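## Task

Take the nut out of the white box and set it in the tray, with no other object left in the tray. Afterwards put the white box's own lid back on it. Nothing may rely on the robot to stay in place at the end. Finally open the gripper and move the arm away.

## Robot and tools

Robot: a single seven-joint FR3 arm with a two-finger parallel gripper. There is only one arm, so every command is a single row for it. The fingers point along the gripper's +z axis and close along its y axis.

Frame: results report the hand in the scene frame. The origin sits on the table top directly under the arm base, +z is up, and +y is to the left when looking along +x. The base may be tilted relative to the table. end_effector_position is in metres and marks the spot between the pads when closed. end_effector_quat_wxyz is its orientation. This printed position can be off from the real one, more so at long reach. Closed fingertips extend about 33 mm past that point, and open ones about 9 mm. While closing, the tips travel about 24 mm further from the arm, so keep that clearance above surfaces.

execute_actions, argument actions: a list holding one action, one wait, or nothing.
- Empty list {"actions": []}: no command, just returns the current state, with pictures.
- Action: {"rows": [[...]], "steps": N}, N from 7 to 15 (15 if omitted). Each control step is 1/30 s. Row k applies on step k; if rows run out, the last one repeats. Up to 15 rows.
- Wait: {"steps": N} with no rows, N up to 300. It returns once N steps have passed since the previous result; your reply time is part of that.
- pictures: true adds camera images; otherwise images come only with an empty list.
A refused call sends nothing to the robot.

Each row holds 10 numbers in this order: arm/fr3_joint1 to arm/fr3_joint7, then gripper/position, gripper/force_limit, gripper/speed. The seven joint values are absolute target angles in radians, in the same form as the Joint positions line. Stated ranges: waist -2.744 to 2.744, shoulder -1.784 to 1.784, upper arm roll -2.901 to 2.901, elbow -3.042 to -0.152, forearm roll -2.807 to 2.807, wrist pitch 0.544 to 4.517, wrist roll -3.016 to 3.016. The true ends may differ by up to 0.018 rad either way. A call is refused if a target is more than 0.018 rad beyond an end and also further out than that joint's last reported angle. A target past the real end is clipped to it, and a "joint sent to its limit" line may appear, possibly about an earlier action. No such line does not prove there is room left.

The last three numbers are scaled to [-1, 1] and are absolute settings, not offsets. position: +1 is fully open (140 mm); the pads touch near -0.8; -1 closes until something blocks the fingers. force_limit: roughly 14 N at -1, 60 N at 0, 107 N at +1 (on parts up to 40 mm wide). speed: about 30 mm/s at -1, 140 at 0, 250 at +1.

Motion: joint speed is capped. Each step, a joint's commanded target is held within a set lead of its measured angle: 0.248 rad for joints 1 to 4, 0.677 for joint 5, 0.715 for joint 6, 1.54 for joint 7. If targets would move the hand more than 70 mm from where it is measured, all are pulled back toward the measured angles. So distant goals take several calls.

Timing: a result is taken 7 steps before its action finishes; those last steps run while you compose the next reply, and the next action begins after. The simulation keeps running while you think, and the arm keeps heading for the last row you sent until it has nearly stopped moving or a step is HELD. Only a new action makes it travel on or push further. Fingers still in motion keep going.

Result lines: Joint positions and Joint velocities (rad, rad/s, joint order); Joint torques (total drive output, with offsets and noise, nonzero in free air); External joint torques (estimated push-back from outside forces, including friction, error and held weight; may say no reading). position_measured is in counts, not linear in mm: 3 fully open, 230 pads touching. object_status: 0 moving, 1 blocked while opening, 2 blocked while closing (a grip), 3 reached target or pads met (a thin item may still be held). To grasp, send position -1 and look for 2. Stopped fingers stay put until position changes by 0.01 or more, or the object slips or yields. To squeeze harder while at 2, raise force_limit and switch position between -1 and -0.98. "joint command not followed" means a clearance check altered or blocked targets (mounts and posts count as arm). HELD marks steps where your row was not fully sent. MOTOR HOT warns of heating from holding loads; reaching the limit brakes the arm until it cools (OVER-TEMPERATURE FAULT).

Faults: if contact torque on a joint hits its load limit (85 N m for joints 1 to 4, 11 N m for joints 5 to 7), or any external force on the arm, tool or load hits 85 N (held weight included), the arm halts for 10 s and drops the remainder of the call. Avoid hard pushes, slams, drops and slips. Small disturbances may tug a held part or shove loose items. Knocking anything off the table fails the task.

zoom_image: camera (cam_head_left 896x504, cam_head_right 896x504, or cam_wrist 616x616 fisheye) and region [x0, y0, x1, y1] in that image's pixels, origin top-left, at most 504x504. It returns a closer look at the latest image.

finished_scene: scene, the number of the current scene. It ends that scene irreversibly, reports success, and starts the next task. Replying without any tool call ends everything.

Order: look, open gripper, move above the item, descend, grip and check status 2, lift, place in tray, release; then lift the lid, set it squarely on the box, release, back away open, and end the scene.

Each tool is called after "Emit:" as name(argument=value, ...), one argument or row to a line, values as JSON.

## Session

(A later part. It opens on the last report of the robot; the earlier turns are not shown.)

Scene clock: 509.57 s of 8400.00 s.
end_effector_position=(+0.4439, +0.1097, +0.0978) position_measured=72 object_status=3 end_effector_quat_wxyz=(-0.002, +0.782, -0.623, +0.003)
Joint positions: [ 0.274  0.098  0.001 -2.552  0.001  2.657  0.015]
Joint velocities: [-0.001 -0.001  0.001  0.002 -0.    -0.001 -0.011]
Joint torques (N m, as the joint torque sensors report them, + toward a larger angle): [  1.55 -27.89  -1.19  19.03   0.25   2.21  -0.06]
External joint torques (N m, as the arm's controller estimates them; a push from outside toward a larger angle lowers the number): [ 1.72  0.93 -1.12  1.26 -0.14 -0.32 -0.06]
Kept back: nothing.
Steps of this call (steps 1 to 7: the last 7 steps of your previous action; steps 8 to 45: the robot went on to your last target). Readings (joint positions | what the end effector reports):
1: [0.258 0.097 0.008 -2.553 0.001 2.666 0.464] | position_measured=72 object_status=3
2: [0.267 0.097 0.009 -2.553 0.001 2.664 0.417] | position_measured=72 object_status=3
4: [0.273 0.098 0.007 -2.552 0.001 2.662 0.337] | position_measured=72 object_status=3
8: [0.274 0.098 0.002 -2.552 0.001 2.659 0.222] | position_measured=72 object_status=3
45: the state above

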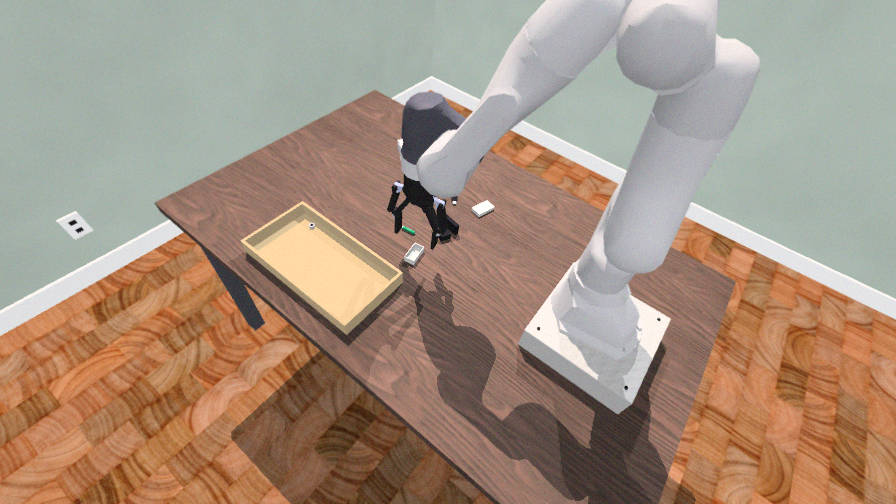

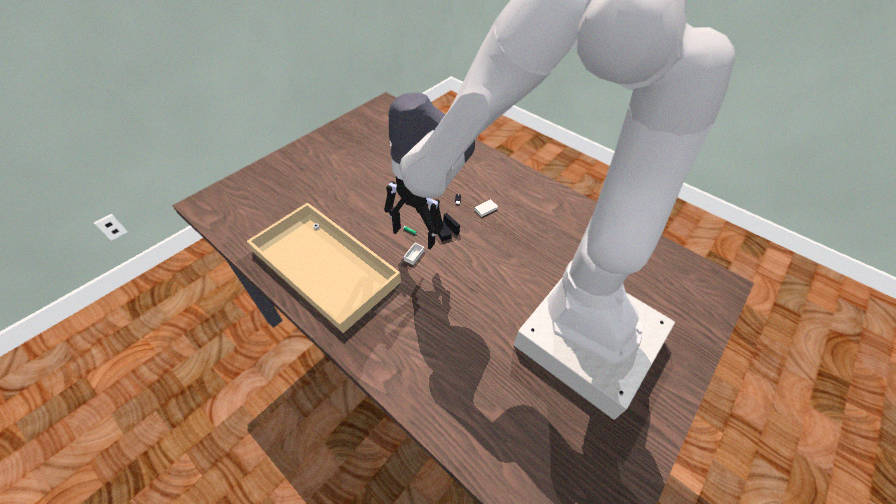

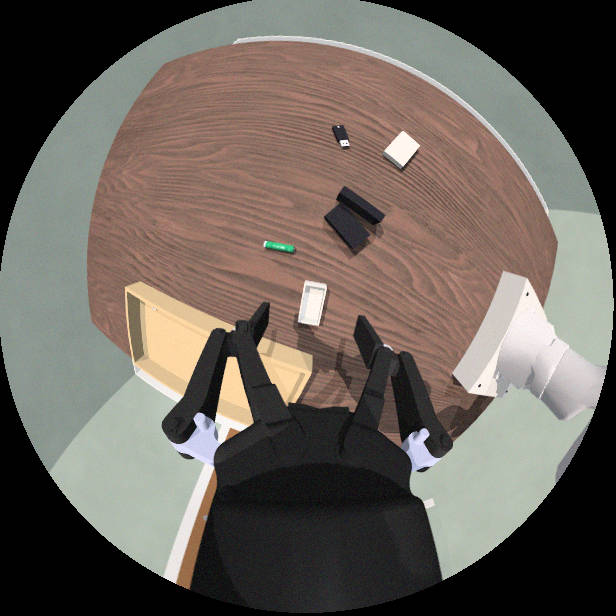

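Emit:
execute_actions(
  actions=[
    {"rows":[[0.275,0.2,0,-2.535,0,2.75,0.008,0.15,-0.6,0.3],[0.275,0.2,0,-2.535,0,2.75,0.008,0.15,-0.6,0.3],[0.275,0.2,0,-2.535,0,2.75,0.008,0.15,-0.6,0.3],[0.275,0.2,0,-2.535,0,2.75,0.008,0.15,-0.6,0.3],[0.275,0.2,0,-2.535,0,2.75,0.008,0.15,-0.6,0.3],[0.275,0.287,0,-2.531,0,2.82,0.008,0.15,-0.6,0.3]],"steps":15},
  ],
)

Emit:
execute_actions(
  actions=[
    {"steps":25},
  ],
)

Emit:
execute_actions(
  actions=[
    {"rows":[[0.275,0.287,0,-2.531,0,2.82,0.008,-0.6,-0.6,-0.3]],"steps":15},
  ],
)

Emit:
execute_actions(
  actions=[
    {"steps":30},
  ],
)

Emit:
execute_actions(
  actions=[
    {"rows":[[0.275,0.281,0,-2.54,0,2.825,0.008,-0.6,-0.6,-0.3],[0.275,0.275,0,-2.548,0,2.825,0.008,-0.6,-0.6,-0.3],[0.275,0.268,0,-2.556,0,2.826,0.008,-0.6,-0.6,-0.3],[0.275,0.262,0,-2.564,0,2.827,0.008,-0.6,-0.6,-0.3],[0.275,0.255,0,-2.572,0,2.828,0.008,-0.6,-0.6,-0.3],[0.275,0.249,0,-2.579,0,2.829,0.008,-0.6,-0.6,-0.3],[0.275,0.243,0,-2.585,0,2.83,0.008,-0.6,-0.6,-0.3]],"steps":15},
  ],
)

Emit:
execute_actions(
  actions=[
    {"steps":25},
  ],
)

Emit:
execute_actions(
  actions=[
    {"rows":[[0.275,0.243,0,-2.585,0,2.83,0.008,0.22,-0.6,0]],"steps":15},
  ],
)

Emit:
execute_actions(
  actions=[
    {"rows":[[0.275,0.13,0,-2.585,0,2.72,0.008,0.22,-0.6,0]],"steps":15},
  ],
)

Emit:
execute_actions(
  actions=[
    {"rows":[[0.275,0.13,0,-2.585,0,2.72,1.582,0.22,-0.6,0]],"steps":15},
  ],
)

Emit:
execute_actions(
  actions=[
    {"steps":40},
  ],
  pictures=true,
)

Scene clock: 510.67 s of 8400.00 s.
end_effector_position=(+0.4379, +0.1080, +0.0433) position_measured=110 object_status=0 end_effector_quat_wxyz=(+0.010, +0.783, -0.621, -0.006)
Joint positions: [ 0.274  0.252  0.001 -2.531  0.001  2.759  0.011]
Joint velocities: [ 0.001  0.564  0.    -0.024  0.001  0.325 -0.   ]
Joint torques (N m, as the joint torque sensors report them, + toward a larger angle): [  1.53 -38.43  -0.45  16.54   0.24   3.53  -0.18]
External joint torques (N m, as the arm's controller estimates them; a push from outside toward a larger angle lowers the number): [ 1.52  1.14 -0.73 -1.22  0.    0.51 -0.19]
Steps of this call (steps 1 to 15: the robot went on to your last target; steps 16 to 25: nothing new was sent; steps 26 to 33: the first 8 steps of this action). Readings (joint positions | what the end effector reports):
26: [0.274 0.112 0.001 -2.546 0.001 2.671 0.012] | position_measured=72 object_status=0
27: [0.274 0.138 0.001 -2.538 0.001 2.687 0.011] | position_measured=79 object_status=0
29: [0.274 0.177 0.001 -2.538 0.001 2.706 0.011] | position_measured=98 object_status=0
33: the state above

Scene clock: 511.50 s of 8400.00 s.
end_effector_position=(+0.4424, +0.1091, +0.0321) position_measured=110 object_status=3 end_effector_quat_wxyz=(+0.001, +0.783, -0.621, +0.001)
Joint positions: [ 0.274  0.286  0.001 -2.533  0.001  2.817  0.011]
Joint velocities: [ 0.    -0.    -0.    -0.    -0.001  0.002 -0.002]
Joint torques (N m, as the joint torque sensors report them, + toward a larger angle): [  1.67 -31.44  -0.71  15.26   0.21   2.92  -0.24]
External joint torques (N m, as the arm's controller estimates them; a push from outside toward a larger angle lowers the number): [ 1.7   0.52 -0.95  0.51 -0.04  0.43 -0.24]
Kept back: nothing.
Steps of this call (steps 1 to 7: the last 7 steps of your previous action; steps 8 to 25: the robot went on to your last target). Readings (joint positions | what the end effector reports):
1: [0.274 0.267 0.001 -2.532 0.001 2.769 0.011] | position_measured=110 object_status=0
2: [0.274 0.277 0.001 -2.533 0.001 2.777 0.011] | position_measured=110 object_status=0
4: [0.274 0.285 0.001 -2.534 0.001 2.789 0.011] | position_measured=110 object_status=0
8: [0.274 0.286 0.001 -2.533 0.001 2.805 0.011] | position_measured=110 object_status=3
25: the state above

Scene clock: 511.77 s of 8400.00 s.
end_effector_position=(+0.4426, +0.1091, +0.0321) position_measured=149 object_status=0 end_effector_quat_wxyz=(+0.001, +0.783, -0.621, +0.001)
Joint positions: [ 0.274  0.286  0.001 -2.533  0.001  2.818  0.011]
Joint velocities: [ 0.     0.001 -0.     0.     0.     0.003 -0.   ]
Joint torques (N m, as the joint torque sensors report them, + toward a larger angle): [  1.7  -30.79  -0.75  14.78   0.15   2.95  -0.16]
External joint torques (N m, as the arm's controller estimates them; a push from outside toward a larger angle lowers the number): [ 1.78  1.14 -0.95  0.   -0.1   0.46 -0.16]
Steps of this call (steps 1 to 8: the first 8 steps of this action). Readings (joint positions | what the end effector reports):
1: [0.274 0.286 0.001 -2.533 0.001 2.817 0.011] | position_measured=110 object_status=0
2: [0.274 0.286 0.001 -2.533 0.001 2.817 0.011] | position_measured=114 object_status=0
4: [0.274 0.286 0.001 -2.533 0.001 2.817 0.011] | position_measured=125 object_status=0
8: the state above

Scene clock: 512.77 s of 8400.00 s.
end_effector_position=(+0.4429, +0.1091, +0.0322) position_measured=185 object_status=2 end_effector_quat_wxyz=(+0.001, +0.783, -0.621, +0.001)
Joint positions: [ 0.274  0.286  0.001 -2.533  0.001  2.818  0.011]
Joint velocities: [ 0.001  0.001 -0.    -0.001  0.    -0.    -0.   ]
Joint torques (N m, as the joint torque sensors report them, + toward a larger angle): [  1.33 -31.55  -0.66  15.38   0.13   2.86  -0.19]
External joint torques (N m, as the arm's controller estimates them; a push from outside toward a larger angle lowers the number): [ 1.44  0.25 -0.84  0.68 -0.12  0.38 -0.19]
Kept back: nothing.
Steps of this call (steps 1 to 7: the last 7 steps of your previous action; steps 8 to 15: the robot went on to your last target; steps 16 to 30: nothing new was sent). Readings (joint positions | what the end effector reports):
1: [0.274 0.286 0.001 -2.533 0.001 2.818 0.011] | position_measured=154 object_status=0
2: [0.274 0.286 0.001 -2.533 0.001 2.818 0.011] | position_measured=160 object_status=0
4: [0.274 0.286 0.001 -2.533 0.001 2.818 0.011] | position_measured=172 object_status=0
8: [0.274 0.286 0.001 -2.533 0.001 2.818 0.011] | position_measured=185 object_status=0
30: the state above
The arm was judged still, so your last target was given up. Only a new action makes it travel on or press farther. Fingers that are still opening or closing keep moving.

Scene clock: 513.03 s of 8400.00 s.
end_effector_position=(+0.4306, +0.1061, +0.0359) position_measured=185 object_status=2 end_effector_quat_wxyz=(+0.002, +0.783, -0.621, +0.000)
Joint positions: [ 0.274  0.253  0.001 -2.574  0.001  2.824  0.011]
Joint velocities: [ 0.    -0.123  0.    -0.132 -0.001  0.017  0.001]
Joint torques (N m, as the joint torque sensors report them, + toward a larger angle): [  1.39 -31.36  -0.71  15.13   0.13   3.06  -0.26]
External joint torques (N m, as the arm's controller estimates them; a push from outside toward a larger angle lowers the number): [ 1.52 -1.57 -0.82 -0.43 -0.15  0.46 -0.26]
Steps of this call (steps 1 to 8: the first 8 steps of this action). Readings (joint positions | what the end effector reports):
1: [0.274 0.286 0.001 -2.534 0.001 2.819 0.011] | position_measured=185 object_status=2
2: [0.274 0.283 0.001 -2.537 0.001 2.820 0.011] | position_measured=185 object_status=2
4: [0.274 0.275 0.001 -2.548 0.001 2.821 0.011] | position_measured=185 object_status=2
8: the state above

Scene clock: 513.87 s of 8400.00 s.
end_effector_position=(+0.4288, +0.1057, +0.0373) position_measured=185 object_status=2 end_effector_quat_wxyz=(+0.001, +0.783, -0.621, +0.001)
Joint positions: [ 0.274  0.245  0.001 -2.583  0.001  2.827  0.011]
Joint velocities: [-0.001 -0.001  0.    -0.001 -0.002 -0.    -0.   ]
Joint torques (N m, as the joint torque sensors report them, + toward a larger angle): [  1.62 -31.2   -1.03  12.16   0.18   2.96  -0.15]
External joint torques (N m, as the arm's controller estimates them; a push from outside toward a larger angle lowers the number): [ 1.69 -0.63 -1.19 -2.51 -0.07  0.45 -0.15]
Kept back: nothing.
Steps of this call (steps 1 to 7: the last 7 steps of your previous action; steps 8 to 15: the robot went on to your last target; steps 16 to 25: nothing new was sent). Readings (joint positions | what the end effector reports):
1: [0.274 0.250 0.001 -2.577 0.001 2.824 0.011] | position_measured=185 object_status=2
2: [0.274 0.248 0.001 -2.579 0.001 2.825 0.011] | position_measured=185 object_status=2
4: [0.274 0.246 0.001 -2.581 0.001 2.826 0.011] | position_measured=185 object_status=2
8: [0.274 0.245 0.001 -2.583 0.001 2.827 0.011] | position_measured=185 object_status=2
25: the state above
The arm was judged still, so your last target was given up. Only a new action makes it travel on or press farther. Fingers that are still opening or closing keep moving.

Scene clock: 514.13 s of 8400.00 s.
end_effector_position=(+0.4289, +0.1057, +0.0374) position_measured=134 object_status=0 end_effector_quat_wxyz=(+0.000, +0.783, -0.621, +0.001)
Joint positions: [ 0.274  0.245  0.001 -2.583  0.001  2.828  0.011]
Joint velocities: [-0.002 -0.001 -0.001 -0.     0.001  0.002 -0.001]
Joint torques (N m, as the joint torque sensors report them, + toward a larger angle): [  1.82 -31.61  -0.51  11.67   0.19   2.85  -0.15]
External joint torques (N m, as the arm's controller estimates them; a push from outside toward a larger angle lowers the number): [ 2.01 -1.09 -0.56 -2.99 -0.07  0.35 -0.15]
Steps of this call (steps 1 to 8: the first 8 steps of this action). Readings (joint positions | what the end effector reports):
1: [0.274 0.245 0.001 -2.583 0.001 2.827 0.011] | position_measured=185 object_status=0
2: [0.274 0.245 0.001 -2.583 0.001 2.827 0.011] | position_measured=185 object_status=0
4: [0.274 0.245 0.001 -2.583 0.001 2.828 0.011] | position_measured=164 object_status=0
8: the state above

Scene clock: 514.63 s of 8400.00 s.
end_effector_position=(+0.4429, +0.1092, +0.0810) position_measured=101 object_status=3 end_effector_quat_wxyz=(-0.013, +0.783, -0.621, +0.012)
Joint positions: [ 0.274  0.131  0.001 -2.582  0.001  2.747  0.011]
Joint velocities: [-0.001 -0.02  -0.     0.    -0.    -0.14   0.   ]
Joint torques (N m, as the joint torque sensors report them, + toward a larger angle): [  0.93 -28.82  -0.82  14.07   0.28   2.12  -0.14]
External joint torques (N m, as the arm's controller estimates them; a push from outside toward a larger angle lowers the number): [ 1.12 -1.52 -0.75 -1.53 -0.07 -0.33 -0.14]
Steps of this call (steps 1 to 7: the last 7 steps of your previous action; steps 8 to 15: the first 8 steps of this action). Readings (joint positions | what the end effector reports):
8: [0.274 0.230 0.001 -2.588 0.001 2.811 0.011] | position_measured=101 object_status=0
9: [0.274 0.201 0.001 -2.591 0.001 2.792 0.011] | position_measured=101 object_status=0
11: [0.274 0.156 0.001 -2.586 0.001 2.771 0.011] | position_measured=101 object_status=3
15: the state above

Scene clock: 515.13 s of 8400.00 s.
end_effector_position=(+0.4355, +0.1074, +0.0787) position_measured=101 object_status=3 end_effector_quat_wxyz=(+0.005, -0.436, +0.900, -0.002)
Joint positions: [ 0.274  0.131  0.001 -2.583  0.001  2.724  0.91 ]
Joint velocities: [-0.     0.001 -0.001  0.     0.001 -0.007  2.215]
Joint torques (N m, as the joint torque sensors report them, + toward a larger angle): [  1.19 -28.74  -1.25  14.15   0.3    2.23   0.67]
External joint torques (N m, as the arm's controller estimates them; a push from outside toward a larger angle lowers the number): [ 1.31  0.06 -1.26 -2.51 -0.02 -0.25  0.71]
Steps of this call (steps 1 to 7: the last 7 steps of your previous action; steps 8 to 15: the first 8 steps of this action). Readings (joint positions | what the end effector reports):
8: [0.274 0.131 0.001 -2.583 0.001 2.727 0.138] | position_measured=101 object_status=3
9: [0.274 0.131 0.001 -2.583 0.001 2.726 0.287] | position_measured=101 object_status=3
11: [0.274 0.131 0.001 -2.583 0.001 2.725 0.542] | position_measured=101 object_status=3
15: the state above

Scene clock: 516.47 s of 8400.00 s.
end_effector_position=(+0.4351, +0.1073, +0.0786) position_measured=101 object_status=3 end_effector_quat_wxyz=(+0.005, -0.120, +0.993, -0.001)
Joint positions: [ 0.274  0.131  0.001 -2.583  0.001  2.722  1.57 ]
Joint velocities: [-0.001 -0.    -0.    -0.001 -0.     0.001  0.027]
Joint torques (N m, as the joint torque sensors report them, + toward a larger angle): [  1.61 -28.65  -0.7   14.47   0.28   2.15   0.21]
External joint torques (N m, as the arm's controller estimates them; a push from outside toward a larger angle lowers the number): [ 1.8   0.03 -0.65 -2.07 -0.08 -0.29  0.21]
Kept back: nothing.
Steps of this call (steps 1 to 7: the last 7 steps of your previous action; steps 8 to 40: the robot went on to your last target). Readings (joint positions | what the end effector reports):
1: [0.274 0.131 0.001 -2.583 0.001 2.723 0.979] | position_measured=101 object_status=3
2: [0.274 0.131 0.001 -2.583 0.001 2.723 1.041] | position_measured=101 object_status=3
4: [0.274 0.131 0.001 -2.583 0.001 2.723 1.147] | position_measured=101 object_status=3
8: [0.274 0.131 0.001 -2.583 0.001 2.723 1.300] | position_measured=101 object_status=3
40: the state above

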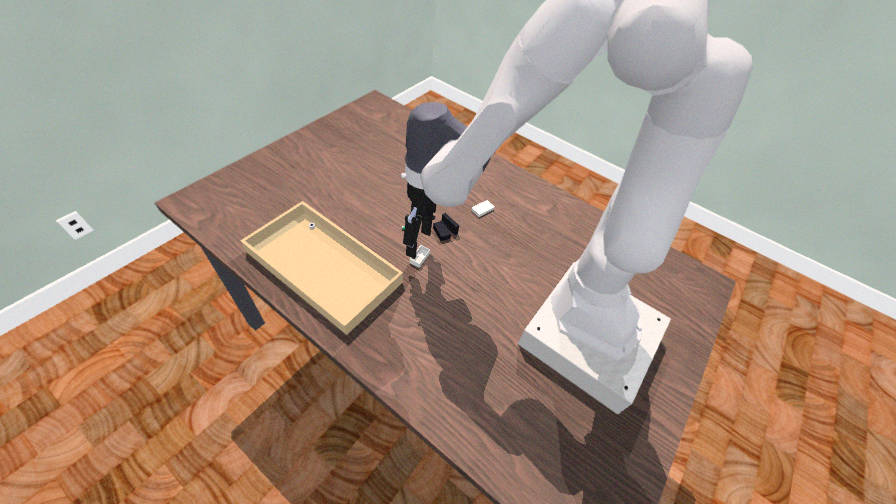

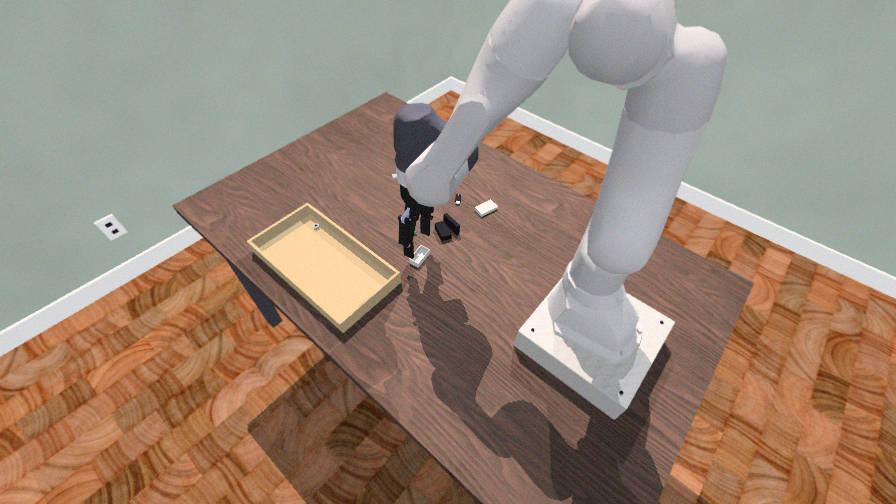

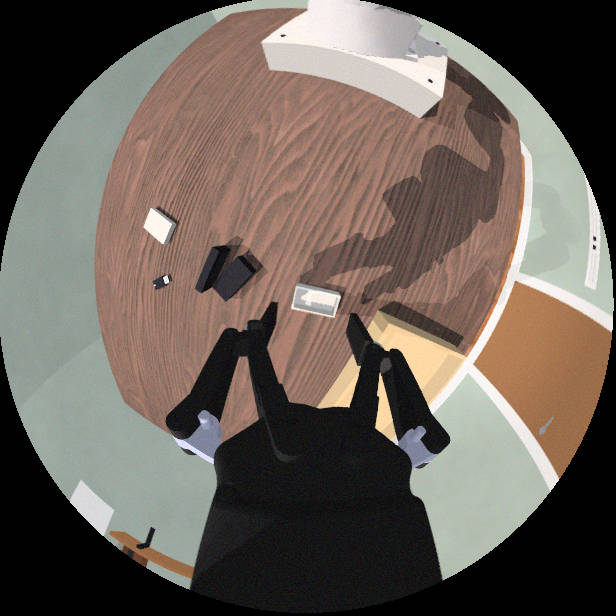

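Emit:
execute_actions(
  actions=[
    {"rows":[[0.275,0.18,0,-2.585,0,2.80,1.582,0.22,-0.6,-0.3],[0.275,0.18,0,-2.585,0,2.80,1.582,0.22,-0.6,-0.3],[0.275,0.18,0,-2.585,0,2.80,1.582,0.22,-0.6,-0.3],[0.275,0.18,0,-2.585,0,2.80,1.582,0.22,-0.6,-0.3],[0.275,0.18,0,-2.585,0,2.80,1.582,0.22,-0.6,-0.3],[0.275,0.18,0,-2.585,0,2.83,1.582,0.22,-0.6,-0.3],[0.275,0.2,0,-2.585,0,2.83,1.582,0.22,-0.6,-0.3],[0.275,0.22,0,-2.585,0,2.83,1.582,0.22,-0.6,-0.3],[0.275,0.243,0,-2.585,0,2.83,1.582,0.22,-0.6,-0.3]],"steps":15},
  ],
)

Emit:
execute_actions(
  actions=[
    {"steps":20},
  ],
)

Emit:
execute_actions(
  actions=[
    {"rows":[[0.275,0.243,0,-2.585,0,2.83,1.582,-0.4,-0.6,-0.3]],"steps":15},
  ],
)

Emit:
execute_actions(
  actions=[
    {"steps":30},
  ],
)

Emit:
execute_actions(
  actions=[
    {"rows":[[0.275,0.243,0,-2.585,0,2.83,1.582,0.22,-0.6,0]],"steps":15},
  ],
)

Emit:
execute_actions(
  actions=[
    {"rows":[[0.275,0.243,0,-2.585,0,2.80,1.582,0.22,-0.6,0],[0.275,0.22,0,-2.588,0,2.78,1.582,0.22,-0.6,0],[0.275,0.2,0,-2.59,0,2.76,1.582,0.22,-0.6,0],[0.275,0.18,0,-2.592,0,2.74,1.582,0.22,-0.6,0],[0.275,0.16,0,-2.594,0,2.725,1.582,0.22,-0.6,0],[0.275,0.13,0,-2.595,0,2.725,1.582,0.22,-0.6,0]],"steps":15},
  ],
)

Emit:
execute_actions(
  actions=[
    {"rows":[[0.275,0.13,0,-2.595,0,2.725,0.008,0.15,-0.6,0]],"steps":15},
  ],
)

Emit:
execute_actions(
  actions=[
    {"steps":40},
  ],
  pictures=true,
)

Scene clock: 517.90 s of 8400.00 s.
end_effector_position=(+0.4379, +0.1079, +0.0591) position_measured=101 object_status=3 end_effector_quat_wxyz=(+0.012, -0.116, +0.993, +0.000)
Joint positions: [ 0.274  0.189  0.001 -2.584  0.001  2.795  1.579]
Joint velocities: [-0.     0.295  0.001  0.026  0.     0.227 -0.001]
Joint torques (N m, as the joint torque sensors report them, + toward a larger angle): [  2.01 -24.9   -0.59  13.42   0.18   2.2    0.08]
External joint torques (N m, as the arm's controller estimates them; a push from outside toward a larger angle lowers the number): [ 2.12  1.04 -0.65  1.33 -0.12  0.46  0.08]
Steps of this call (steps 1 to 30: the robot went on to your last target; steps 31 to 35: nothing new was sent; steps 36 to 43: the first 8 steps of this action). Readings (joint positions | what the end effector reports):
36: [0.274 0.137 0.001 -2.582 0.001 2.734 1.579] | position_measured=101 object_status=3
37: [0.274 0.149 0.001 -2.581 0.001 2.746 1.579] | position_measured=101 object_status=3
39: [0.274 0.168 0.001 -2.583 0.001 2.762 1.579] | position_measured=101 object_status=3
43: the state above

Scene clock: 518.57 s of 8400.00 s.
end_effector_position=(+0.4281, +0.1054, +0.0378) position_measured=101 object_status=3 end_effector_quat_wxyz=(+0.000, -0.116, +0.993, -0.001)
Joint positions: [ 0.274  0.242  0.001 -2.585  0.001  2.827  1.579]
Joint velocities: [-0.    -0.     0.    -0.    -0.001  0.005 -0.001]
Joint torques (N m, as the joint torque sensors report them, + toward a larger angle): [  1.27 -29.34  -1.19  14.35   0.24   3.05  -0.01]
External joint torques (N m, as the arm's controller estimates them; a push from outside toward a larger angle lowers the number): [ 1.34  1.11 -1.36 -0.29 -0.01  0.62 -0.01]
Kept back: nothing.
Steps of this call (steps 1 to 7: the last 7 steps of your previous action; steps 8 to 20: the robot went on to your last target). Readings (joint positions | what the end effector reports):
1: [0.274 0.201 0.001 -2.583 0.001 2.802 1.579] | position_measured=101 object_status=3
2: [0.274 0.215 0.001 -2.583 0.001 2.807 1.579] | position_measured=101 object_status=3
4: [0.274 0.234 0.001 -2.585 0.001 2.812 1.579] | position_measured=101 object_status=3
8: [0.274 0.242 0.001 -2.585 0.001 2.820 1.579] | position_measured=101 object_status=3
20: the state above

Scene clock: 518.83 s of 8400.00 s.
end_effector_position=(+0.4286, +0.1056, +0.0382) position_measured=140 object_status=0 end_effector_quat_wxyz=(+0.001, -0.116, +0.993, -0.001)
Joint positions: [ 0.274  0.241  0.001 -2.585  0.001  2.828  1.579]
Joint velocities: [-0.001 -0.006 -0.001  0.007 -0.001  0.012 -0.   ]
Joint torques (N m, as the joint torque sensors report them, + toward a larger angle): [  0.98 -27.37  -0.25  14.41   0.26   2.58   0.02]
External joint torques (N m, as the arm's controller estimates them; a push from outside toward a larger angle lowers the number): [ 1.18  3.67 -0.29 -0.13 -0.01  0.26  0.  ]
Steps of this call (steps 1 to 8: the first 8 steps of this action). Readings (joint positions | what the end effector reports):
1: [0.274 0.242 0.001 -2.585 0.001 2.827 1.579] | position_measured=101 object_status=0
2: [0.274 0.242 0.001 -2.585 0.001 2.827 1.579] | position_measured=105 object_status=0
4: [0.274 0.242 0.001 -2.585 0.001 2.827 1.579] | position_measured=117 object_status=0
8: the state above

Scene clock: 519.83 s of 8400.00 s.
end_effector_position=(+0.4285, +0.1055, +0.0380) position_measured=142 object_status=2 end_effector_quat_wxyz=(+0.001, -0.116, +0.993, -0.001)
Joint positions: [ 0.274  0.241  0.001 -2.585  0.001  2.828  1.579]
Joint velocities: [ 0.001  0.001 -0.001  0.     0.    -0.     0.001]
Joint torques (N m, as the joint torque sensors report them, + toward a larger angle): [  1.31 -29.14  -0.71  13.88   0.21   2.86   0.01]
External joint torques (N m, as the arm's controller estimates them; a push from outside toward a larger angle lowers the number): [ 1.42  1.18 -0.84 -0.72 -0.05  0.44  0.01]
Kept back: nothing.
Steps of this call (steps 1 to 7: the last 7 steps of your previous action; steps 8 to 15: the robot went on to your last target; steps 16 to 30: nothing new was sent). Readings (joint positions | what the end effector reports):
1: [0.274 0.241 0.001 -2.585 0.001 2.828 1.579] | position_measured=142 object_status=0
2: [0.274 0.241 0.001 -2.585 0.001 2.828 1.579] | position_measured=142 object_status=0
4: [0.274 0.241 0.001 -2.585 0.001 2.828 1.579] | position_measured=142 object_status=0
8: [0.274 0.241 0.001 -2.585 0.001 2.828 1.579] | position_measured=142 object_status=2
30: the state above
The arm was judged still, so your last target was given up. Only a new action makes it travel on or press farther. Fingers that are still opening or closing keep moving.

Scene clock: 520.10 s of 8400.00 s.
end_effector_position=(+0.4285, +0.1055, +0.0380) position_measured=101 object_status=0 end_effector_quat_wxyz=(+0.001, -0.116, +0.993, -0.001)
Joint positions: [ 0.274  0.242  0.001 -2.585  0.001  2.828  1.579]
Joint velocities: [ 0.    -0.     0.     0.001 -0.001  0.     0.001]
Joint torques (N m, as the joint torque sensors report them, + toward a larger angle): [  0.73 -29.43  -0.69  13.93   0.21   2.86   0.05]
External joint torques (N m, as the arm's controller estimates them; a push from outside toward a larger angle lowers the number): [ 0.86  0.91 -0.81 -0.62 -0.05  0.44  0.05]
Steps of this call (steps 1 to 8: the first 8 steps of this action). Readings (joint positions | what the end effector reports):
1: [0.274 0.241 0.001 -2.585 0.001 2.828 1.579] | position_measured=142 object_status=0
2: [0.274 0.242 0.001 -2.585 0.001 2.828 1.579] | position_measured=142 object_status=0
4: [0.274 0.242 0.001 -2.585 0.001 2.828 1.579] | position_measured=122 object_status=0
8: the state above

Scene clock: 520.60 s of 8400.00 s.
end_effector_position=(+0.4335, +0.1068, +0.0698) position_measured=101 object_status=3 end_effector_quat_wxyz=(+0.008, -0.116, +0.993, -0.000)
Joint positions: [ 0.274  0.151  0.001 -2.593  0.001  2.759  1.579]
Joint velocities: [-0.001 -0.368 -0.001  0.018 -0.001 -0.158 -0.   ]
Joint torques (N m, as the joint torque sensors report them, + toward a larger angle): [  1.06 -23.33  -0.56  13.29   0.33   1.42   0.06]
External joint torques (N m, as the arm's controller estimates them; a push from outside toward a larger angle lowers the number): [ 1.22 -1.48 -0.54  0.75  0.   -0.33  0.06]
Steps of this call (steps 1 to 7: the last 7 steps of your previous action; steps 8 to 15: the first 8 steps of this action). Readings (joint positions | what the end effector reports):
8: [0.274 0.242 0.001 -2.585 0.001 2.825 1.579] | position_measured=101 object_status=3
9: [0.274 0.239 0.001 -2.586 0.001 2.817 1.579] | position_measured=101 object_status=3
11: [0.274 0.219 0.001 -2.590 0.001 2.796 1.579] | position_measured=101 object_status=3
15: the state above

Scene clock: 521.10 s of 8400.00 s.
end_effector_position=(+0.4309, +0.1062, +0.0758) position_measured=110 object_status=0 end_effector_quat_wxyz=(+0.002, -0.536, +0.844, -0.002)
Joint positions: [ 0.274  0.131  0.001 -2.593  0.001  2.729  0.68 ]
Joint velocities: [ 0.     0.001 -0.     0.002  0.001 -0.011 -2.214]
Joint torques (N m, as the joint torque sensors report them, + toward a larger angle): [  1.14 -29.74  -0.94  13.73   0.35   1.99  -0.62]
External joint torques (N m, as the arm's controller estimates them; a push from outside toward a larger angle lowers the number): [ 1.28 -1.07 -0.92 -2.76  0.01 -0.49 -0.65]
Steps of this call (steps 1 to 7: the last 7 steps of your previous action; steps 8 to 15: the first 8 steps of this action). Readings (joint positions | what the end effector reports):
8: [0.274 0.131 0.001 -2.593 0.001 2.735 1.452] | position_measured=101 object_status=0
9: [0.274 0.131 0.001 -2.593 0.001 2.733 1.303] | position_measured=106 object_status=0
11: [0.274 0.131 0.001 -2.593 0.001 2.731 1.048] | position_measured=110 object_status=0
15: the state above

Scene clock: 522.43 s of 8400.00 s.
end_effector_position=(+0.4303, +0.1061, +0.0756) position_measured=110 object_status=3 end_effector_quat_wxyz=(-0.001, +0.781, -0.625, +0.002)
Joint positions: [ 0.274  0.131  0.001 -2.593  0.001  2.727  0.02 ]
Joint velocities: [-0.001 -0.     0.     0.001 -0.    -0.    -0.026]
Joint torques (N m, as the joint torque sensors report them, + toward a larger angle): [  1.88 -29.49  -0.48  14.11   0.19   2.25  -0.31]
External joint torques (N m, as the arm's controller estimates them; a push from outside toward a larger angle lowers the number): [ 2.03 -0.86 -0.46 -2.37 -0.14 -0.26 -0.31]
Kept back: nothing.
Steps of this call (steps 1 to 7: the last 7 steps of your previous action; steps 8 to 40: the robot went on to your last target). Readings (joint positions | what the end effector reports):
1: [0.274 0.131 0.001 -2.593 0.001 2.729 0.611] | position_measured=110 object_status=0
2: [0.274 0.131 0.001 -2.593 0.001 2.729 0.549] | position_measured=110 object_status=0
4: [0.274 0.131 0.001 -2.593 0.001 2.728 0.443] | position_measured=110 object_status=0
8: [0.274 0.131 0.001 -2.593 0.001 2.728 0.290] | position_measured=110 object_status=3
40: the state above

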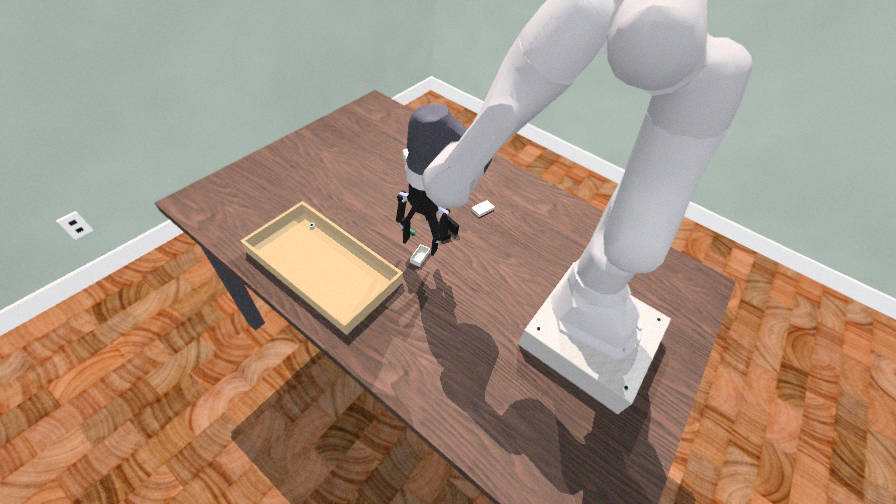

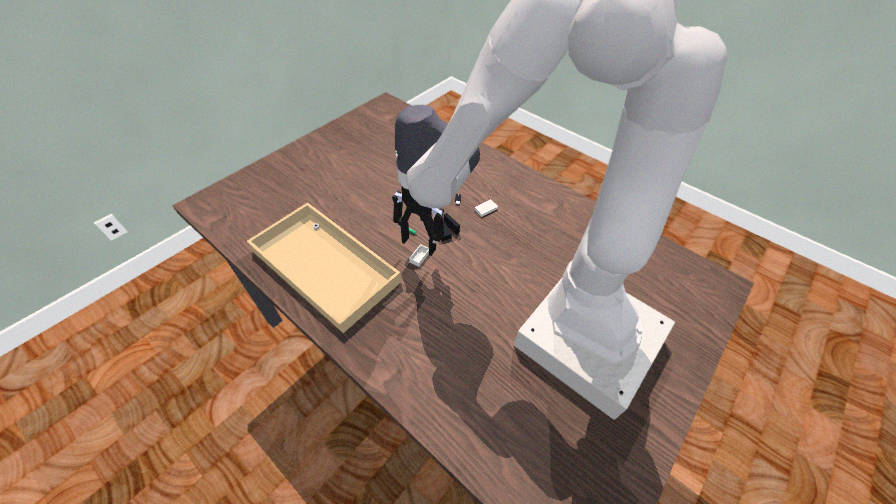

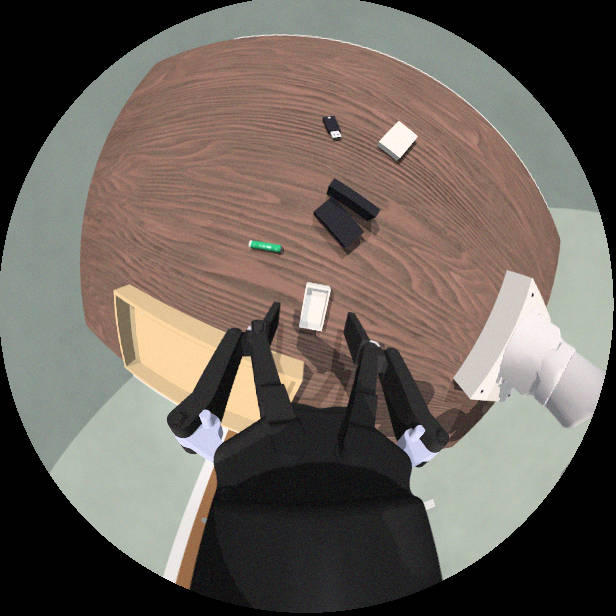

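Emit:
execute_actions(
  actions=[
    {"rows":[[0.275,0.18,0,-2.589,0,2.80,0.008,0.15,-0.6,-0.3],[0.275,0.18,0,-2.589,0,2.80,0.008,0.15,-0.6,-0.3],[0.275,0.18,0,-2.589,0,2.80,0.008,0.15,-0.6,-0.3],[0.275,0.18,0,-2.587,0,2.80,0.008,0.15,-0.6,-0.3],[0.275,0.18,0,-2.585,0,2.80,0.008,0.15,-0.6,-0.3],[0.275,0.18,0,-2.585,0,2.83,0.008,0.15,-0.6,-0.3],[0.275,0.2,0,-2.585,0,2.83,0.008,0.15,-0.6,-0.3],[0.275,0.22,0,-2.585,0,2.83,0.008,0.15,-0.6,-0.3],[0.275,0.243,0,-2.585,0,2.83,0.008,0.15,-0.6,-0.3]],"steps":15},
  ],
)

Emit:
execute_actions(
  actions=[
    {"steps":20},
  ],
)

Emit:
execute_actions(
  actions=[
    {"rows":[[0.275,0.243,0,-2.585,0,2.83,0.008,-0.6,0,-0.3]],"steps":15},
  ],
)

Emit:
execute_actions(
  actions=[
    {"steps":40},
  ],
  pictures=true,
)

Emit:
zoom_image(
  camera="cam_wrist",
  region=[250,250,380,380],
)

Emit:
execute_actions(
  actions=[
    {"rows":[[0.275,0.243,0,-2.585,0,2.83,0.008,0.15,0,-0.8]],"steps":15},
  ],
)

Emit:
execute_actions(
  actions=[
    {"steps":60},
  ],
  pictures=true,
)

Emit:
zoom_image(
  camera="cam_wrist",
  region=[250,250,380,380],
)

Scene clock: 523.70 s of 8400.00 s.
end_effector_position=(+0.4368, +0.1076, +0.0585) position_measured=110 object_status=3 end_effector_quat_wxyz=(-0.008, +0.783, -0.621, +0.008)
Joint positions: [ 0.274  0.189  0.001 -2.586  0.001  2.796  0.011]
Joint velocities: [-0.     0.293 -0.001  0.057 -0.001  0.223  0.   ]
Joint torques (N m, as the joint torque sensors report them, + toward a larger angle): [  1.55 -25.03  -0.2   11.8    0.16   2.27  -0.23]
External joint torques (N m, as the arm's controller estimates them; a push from outside toward a larger angle lowers the number): [ 1.72  1.02 -0.2  -0.12 -0.13  0.5  -0.23]
Steps of this call (steps 1 to 30: the robot went on to your last target; steps 31 to 38: the first 8 steps of this action). Readings (joint positions | what the end effector reports):
31: [0.274 0.138 0.001 -2.591 0.001 2.738 0.012] | position_measured=110 object_status=3
32: [0.274 0.150 0.001 -2.589 0.001 2.750 0.012] | position_measured=110 object_status=3
34: [0.274 0.169 0.001 -2.589 0.001 2.765 0.011] | position_measured=110 object_status=3
38: the state above

Scene clock: 524.37 s of 8400.00 s.
end_effector_position=(+0.4280, +0.1054, +0.0377) position_measured=110 object_status=3 end_effector_quat_wxyz=(+0.001, +0.783, -0.621, +0.001)
Joint positions: [ 0.274  0.242  0.001 -2.586  0.001  2.827  0.011]
Joint velocities: [ 0.001  0.001 -0.    -0.     0.     0.005  0.001]
Joint torques (N m, as the joint torque sensors report them, + toward a larger angle): [  1.32 -29.79  -0.47  14.27   0.16   3.05  -0.17]
External joint torques (N m, as the arm's controller estimates them; a push from outside toward a larger angle lowers the number): [ 1.39  0.54 -0.63 -0.32 -0.09  0.57 -0.17]
Kept back: nothing.
Steps of this call (steps 1 to 7: the last 7 steps of your previous action; steps 8 to 20: the robot went on to your last target). Readings (joint positions | what the end effector reports):
1: [0.274 0.201 0.001 -2.584 0.001 2.803 0.011] | position_measured=110 object_status=3
2: [0.274 0.215 0.001 -2.584 0.001 2.807 0.011] | position_measured=110 object_status=3
4: [0.274 0.233 0.001 -2.585 0.001 2.813 0.011] | position_measured=110 object_status=3
8: [0.274 0.242 0.001 -2.586 0.001 2.820 0.011] | position_measured=110 object_status=3
20: the state above

Scene clock: 524.63 s of 8400.00 s.
end_effector_position=(+0.4282, +0.1054, +0.0378) position_measured=149 object_status=0 end_effector_quat_wxyz=(+0.000, +0.783, -0.621, +0.001)
Joint positions: [ 0.274  0.242  0.001 -2.586  0.001  2.828  0.011]
Joint velocities: [-0.     0.001  0.002 -0.    -0.001  0.003  0.001]
Joint torques (N m, as the joint torque sensors report them, + toward a larger angle): [  1.71 -29.5   -0.96  14.06   0.14   2.95  -0.31]
External joint torques (N m, as the arm's controller estimates them; a push from outside toward a larger angle lowers the number): [ 1.7   0.83 -1.2  -0.54 -0.1   0.47 -0.31]
Steps of this call (steps 1 to 8: the first 8 steps of this action). Readings (joint positions | what the end effector reports):
1: [0.274 0.242 0.001 -2.586 0.001 2.827 0.011] | position_measured=110 object_status=0
2: [0.274 0.242 0.001 -2.586 0.001 2.827 0.011] | position_measured=114 object_status=0
4: [0.274 0.242 0.001 -2.586 0.001 2.827 0.011] | position_measured=125 object_status=0
8: the state above

Scene clock: 525.97 s of 8400.00 s.
end_effector_position=(+0.4285, +0.1055, +0.0380) position_measured=188 object_status=2 end_effector_quat_wxyz=(+0.000, +0.783, -0.621, +0.002)
Joint positions: [ 0.274  0.241  0.001 -2.586  0.001  2.828  0.011]
Joint velocities: [ 0.     0.    -0.001 -0.     0.001  0.    -0.001]
Joint torques (N m, as the joint torque sensors report them, + toward a larger angle): [  1.54 -28.23  -0.6   13.95   0.2    2.81  -0.2 ]
External joint torques (N m, as the arm's controller estimates them; a push from outside toward a larger angle lowers the number): [ 1.63  2.27 -0.73 -0.78 -0.05  0.3  -0.2 ]
Kept back: nothing.
Steps of this call (steps 1 to 7: the last 7 steps of your previous action; steps 8 to 15: the robot went on to your last target; steps 16 to 40: nothing new was sent). Readings (joint positions | what the end effector reports):
1: [0.274 0.242 0.001 -2.586 0.001 2.828 0.011] | position_measured=154 object_status=0
2: [0.274 0.242 0.001 -2.586 0.001 2.828 0.011] | position_measured=160 object_status=0
4: [0.274 0.242 0.001 -2.586 0.001 2.828 0.011] | position_measured=172 object_status=0
8: [0.274 0.241 0.001 -2.586 0.001 2.828 0.011] | position_measured=188 object_status=0
40: the state above
The arm was judged still, so your last target was given up. Only a new action makes it travel on or press farther. Fingers that are still opening or closing keep moving.

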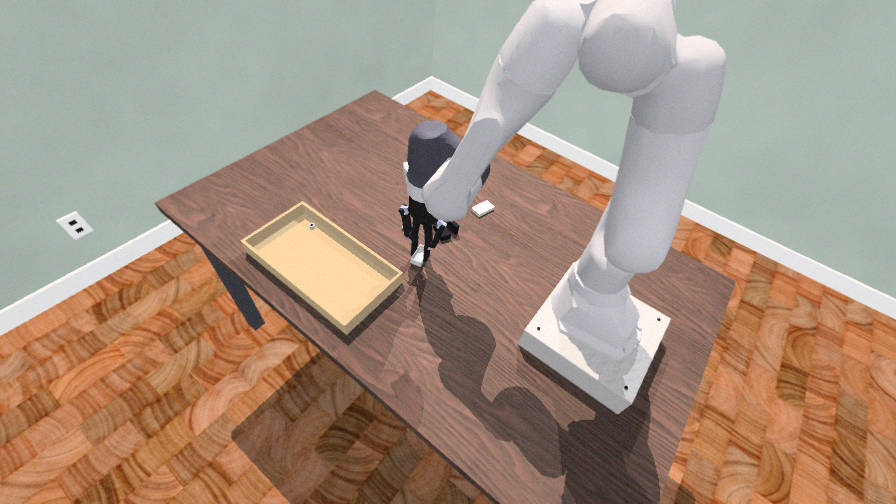

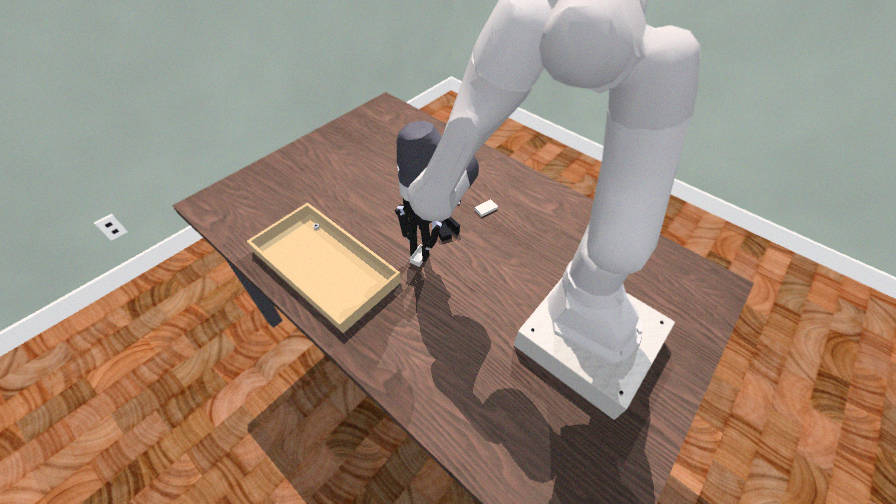

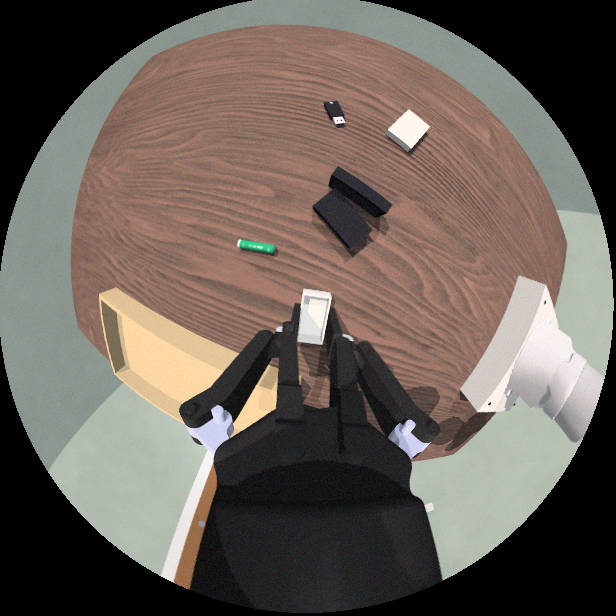

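Region (250, 250, 380, 380) of cam_wrist's 616x616 image, scaled by 3.877, with more detail than that image has.

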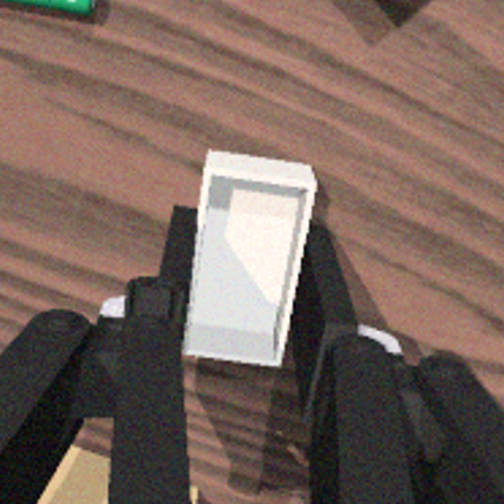

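Scene clock: 526.23 s of 8400.00 s.
end_effector_position=(+0.4285, +0.1055, +0.0380) position_measured=168 object_status=0 end_effector_quat_wxyz=(+0.000, +0.783, -0.621, +0.002)
Joint positions: [ 0.274  0.242  0.001 -2.586  0.001  2.828  0.011]
Joint velocities: [-0.001 -0.     0.     0.    -0.     0.001  0.001]
Joint torques (N m, as the joint torque sensors report them, + toward a larger angle): [  1.44 -29.72  -0.36  14.03   0.12   2.86  -0.23]
External joint torques (N m, as the arm's controller estimates them; a push from outside toward a larger angle lowers the number): [ 1.51  0.67 -0.52 -0.61 -0.12  0.37 -0.23]
Steps of this call (steps 1 to 8: the first 8 steps of this action). Readings (joint positions | what the end effector reports):
1: [0.274 0.241 0.001 -2.586 0.001 2.828 0.011] | position_measured=188 object_status=0
2: [0.274 0.241 0.001 -2.586 0.001 2.828 0.011] | position_measured=188 object_status=0
4: [0.274 0.241 0.001 -2.586 0.001 2.828 0.011] | position_measured=180 object_status=0
8: the state above

Scene clock: 528.23 s of 8400.00 s.
end_effector_position=(+0.4285, +0.1055, +0.0379) position_measured=110 object_status=3 end_effector_quat_wxyz=(+0.000, +0.783, -0.621, +0.002)
Joint positions: [ 0.274  0.242  0.001 -2.586  0.001  2.828  0.011]
Joint velocities: [ 0.001 -0.001 -0.    -0.001 -0.    -0.001  0.   ]
Joint torques (N m, as the joint torque sensors report them, + toward a larger angle): [  1.14 -30.13  -0.75  13.85   0.07   2.83  -0.16]
External joint torques (N m, as the arm's controller estimates them; a push from outside toward a larger angle lowers the number): [ 1.17  0.29 -0.95 -0.74 -0.17  0.34 -0.16]
Kept back: nothing.
Steps of this call (steps 1 to 7: the last 7 steps of your previous action; steps 8 to 15: the robot went on to your last target; steps 16 to 60: nothing new was sent). Readings (joint positions | what the end effector reports):
1: [0.274 0.242 0.001 -2.586 0.001 2.828 0.011] | position_measured=166 object_status=0
2: [0.274 0.242 0.001 -2.586 0.001 2.828 0.011] | position_measured=163 object_status=0
4: [0.274 0.242 0.001 -2.586 0.001 2.828 0.011] | position_measured=157 object_status=0
8: [0.274 0.242 0.001 -2.586 0.001 2.828 0.011] | position_measured=146 object_status=0
60: the state above
The arm was judged still, so your last target was given up. Only a new action makes it travel on or press farther. Fingers that are still opening or closing keep moving.

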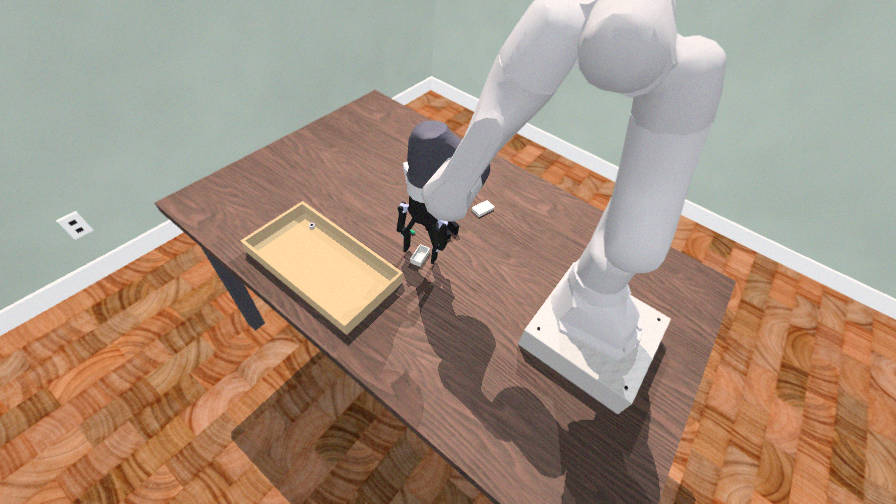

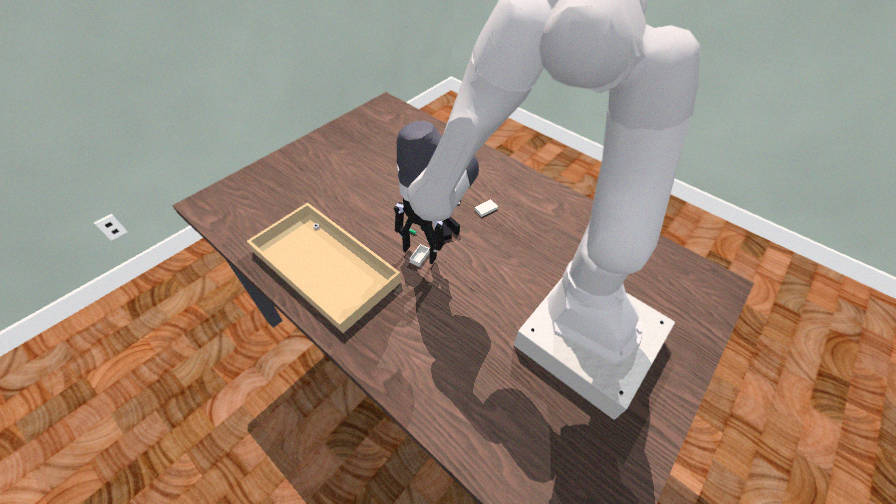

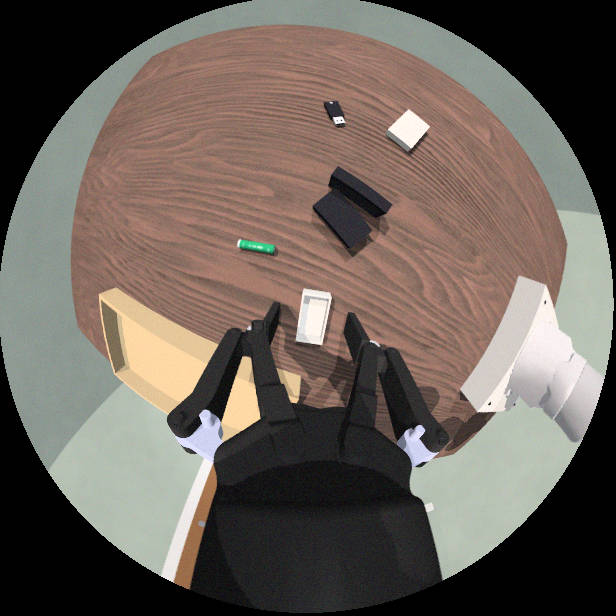

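Region (250, 250, 380, 380) of cam_wrist's 616x616 image, scaled by 3.877, with more detail than that image has.

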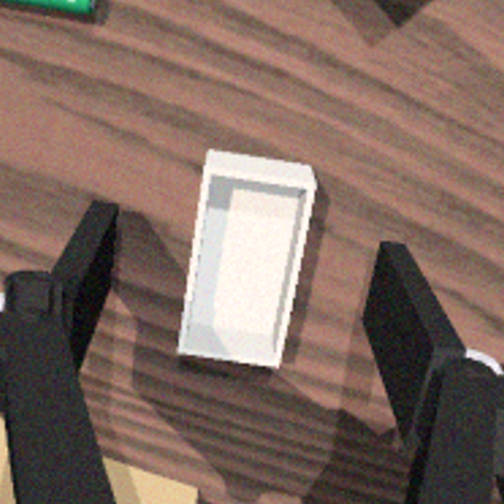

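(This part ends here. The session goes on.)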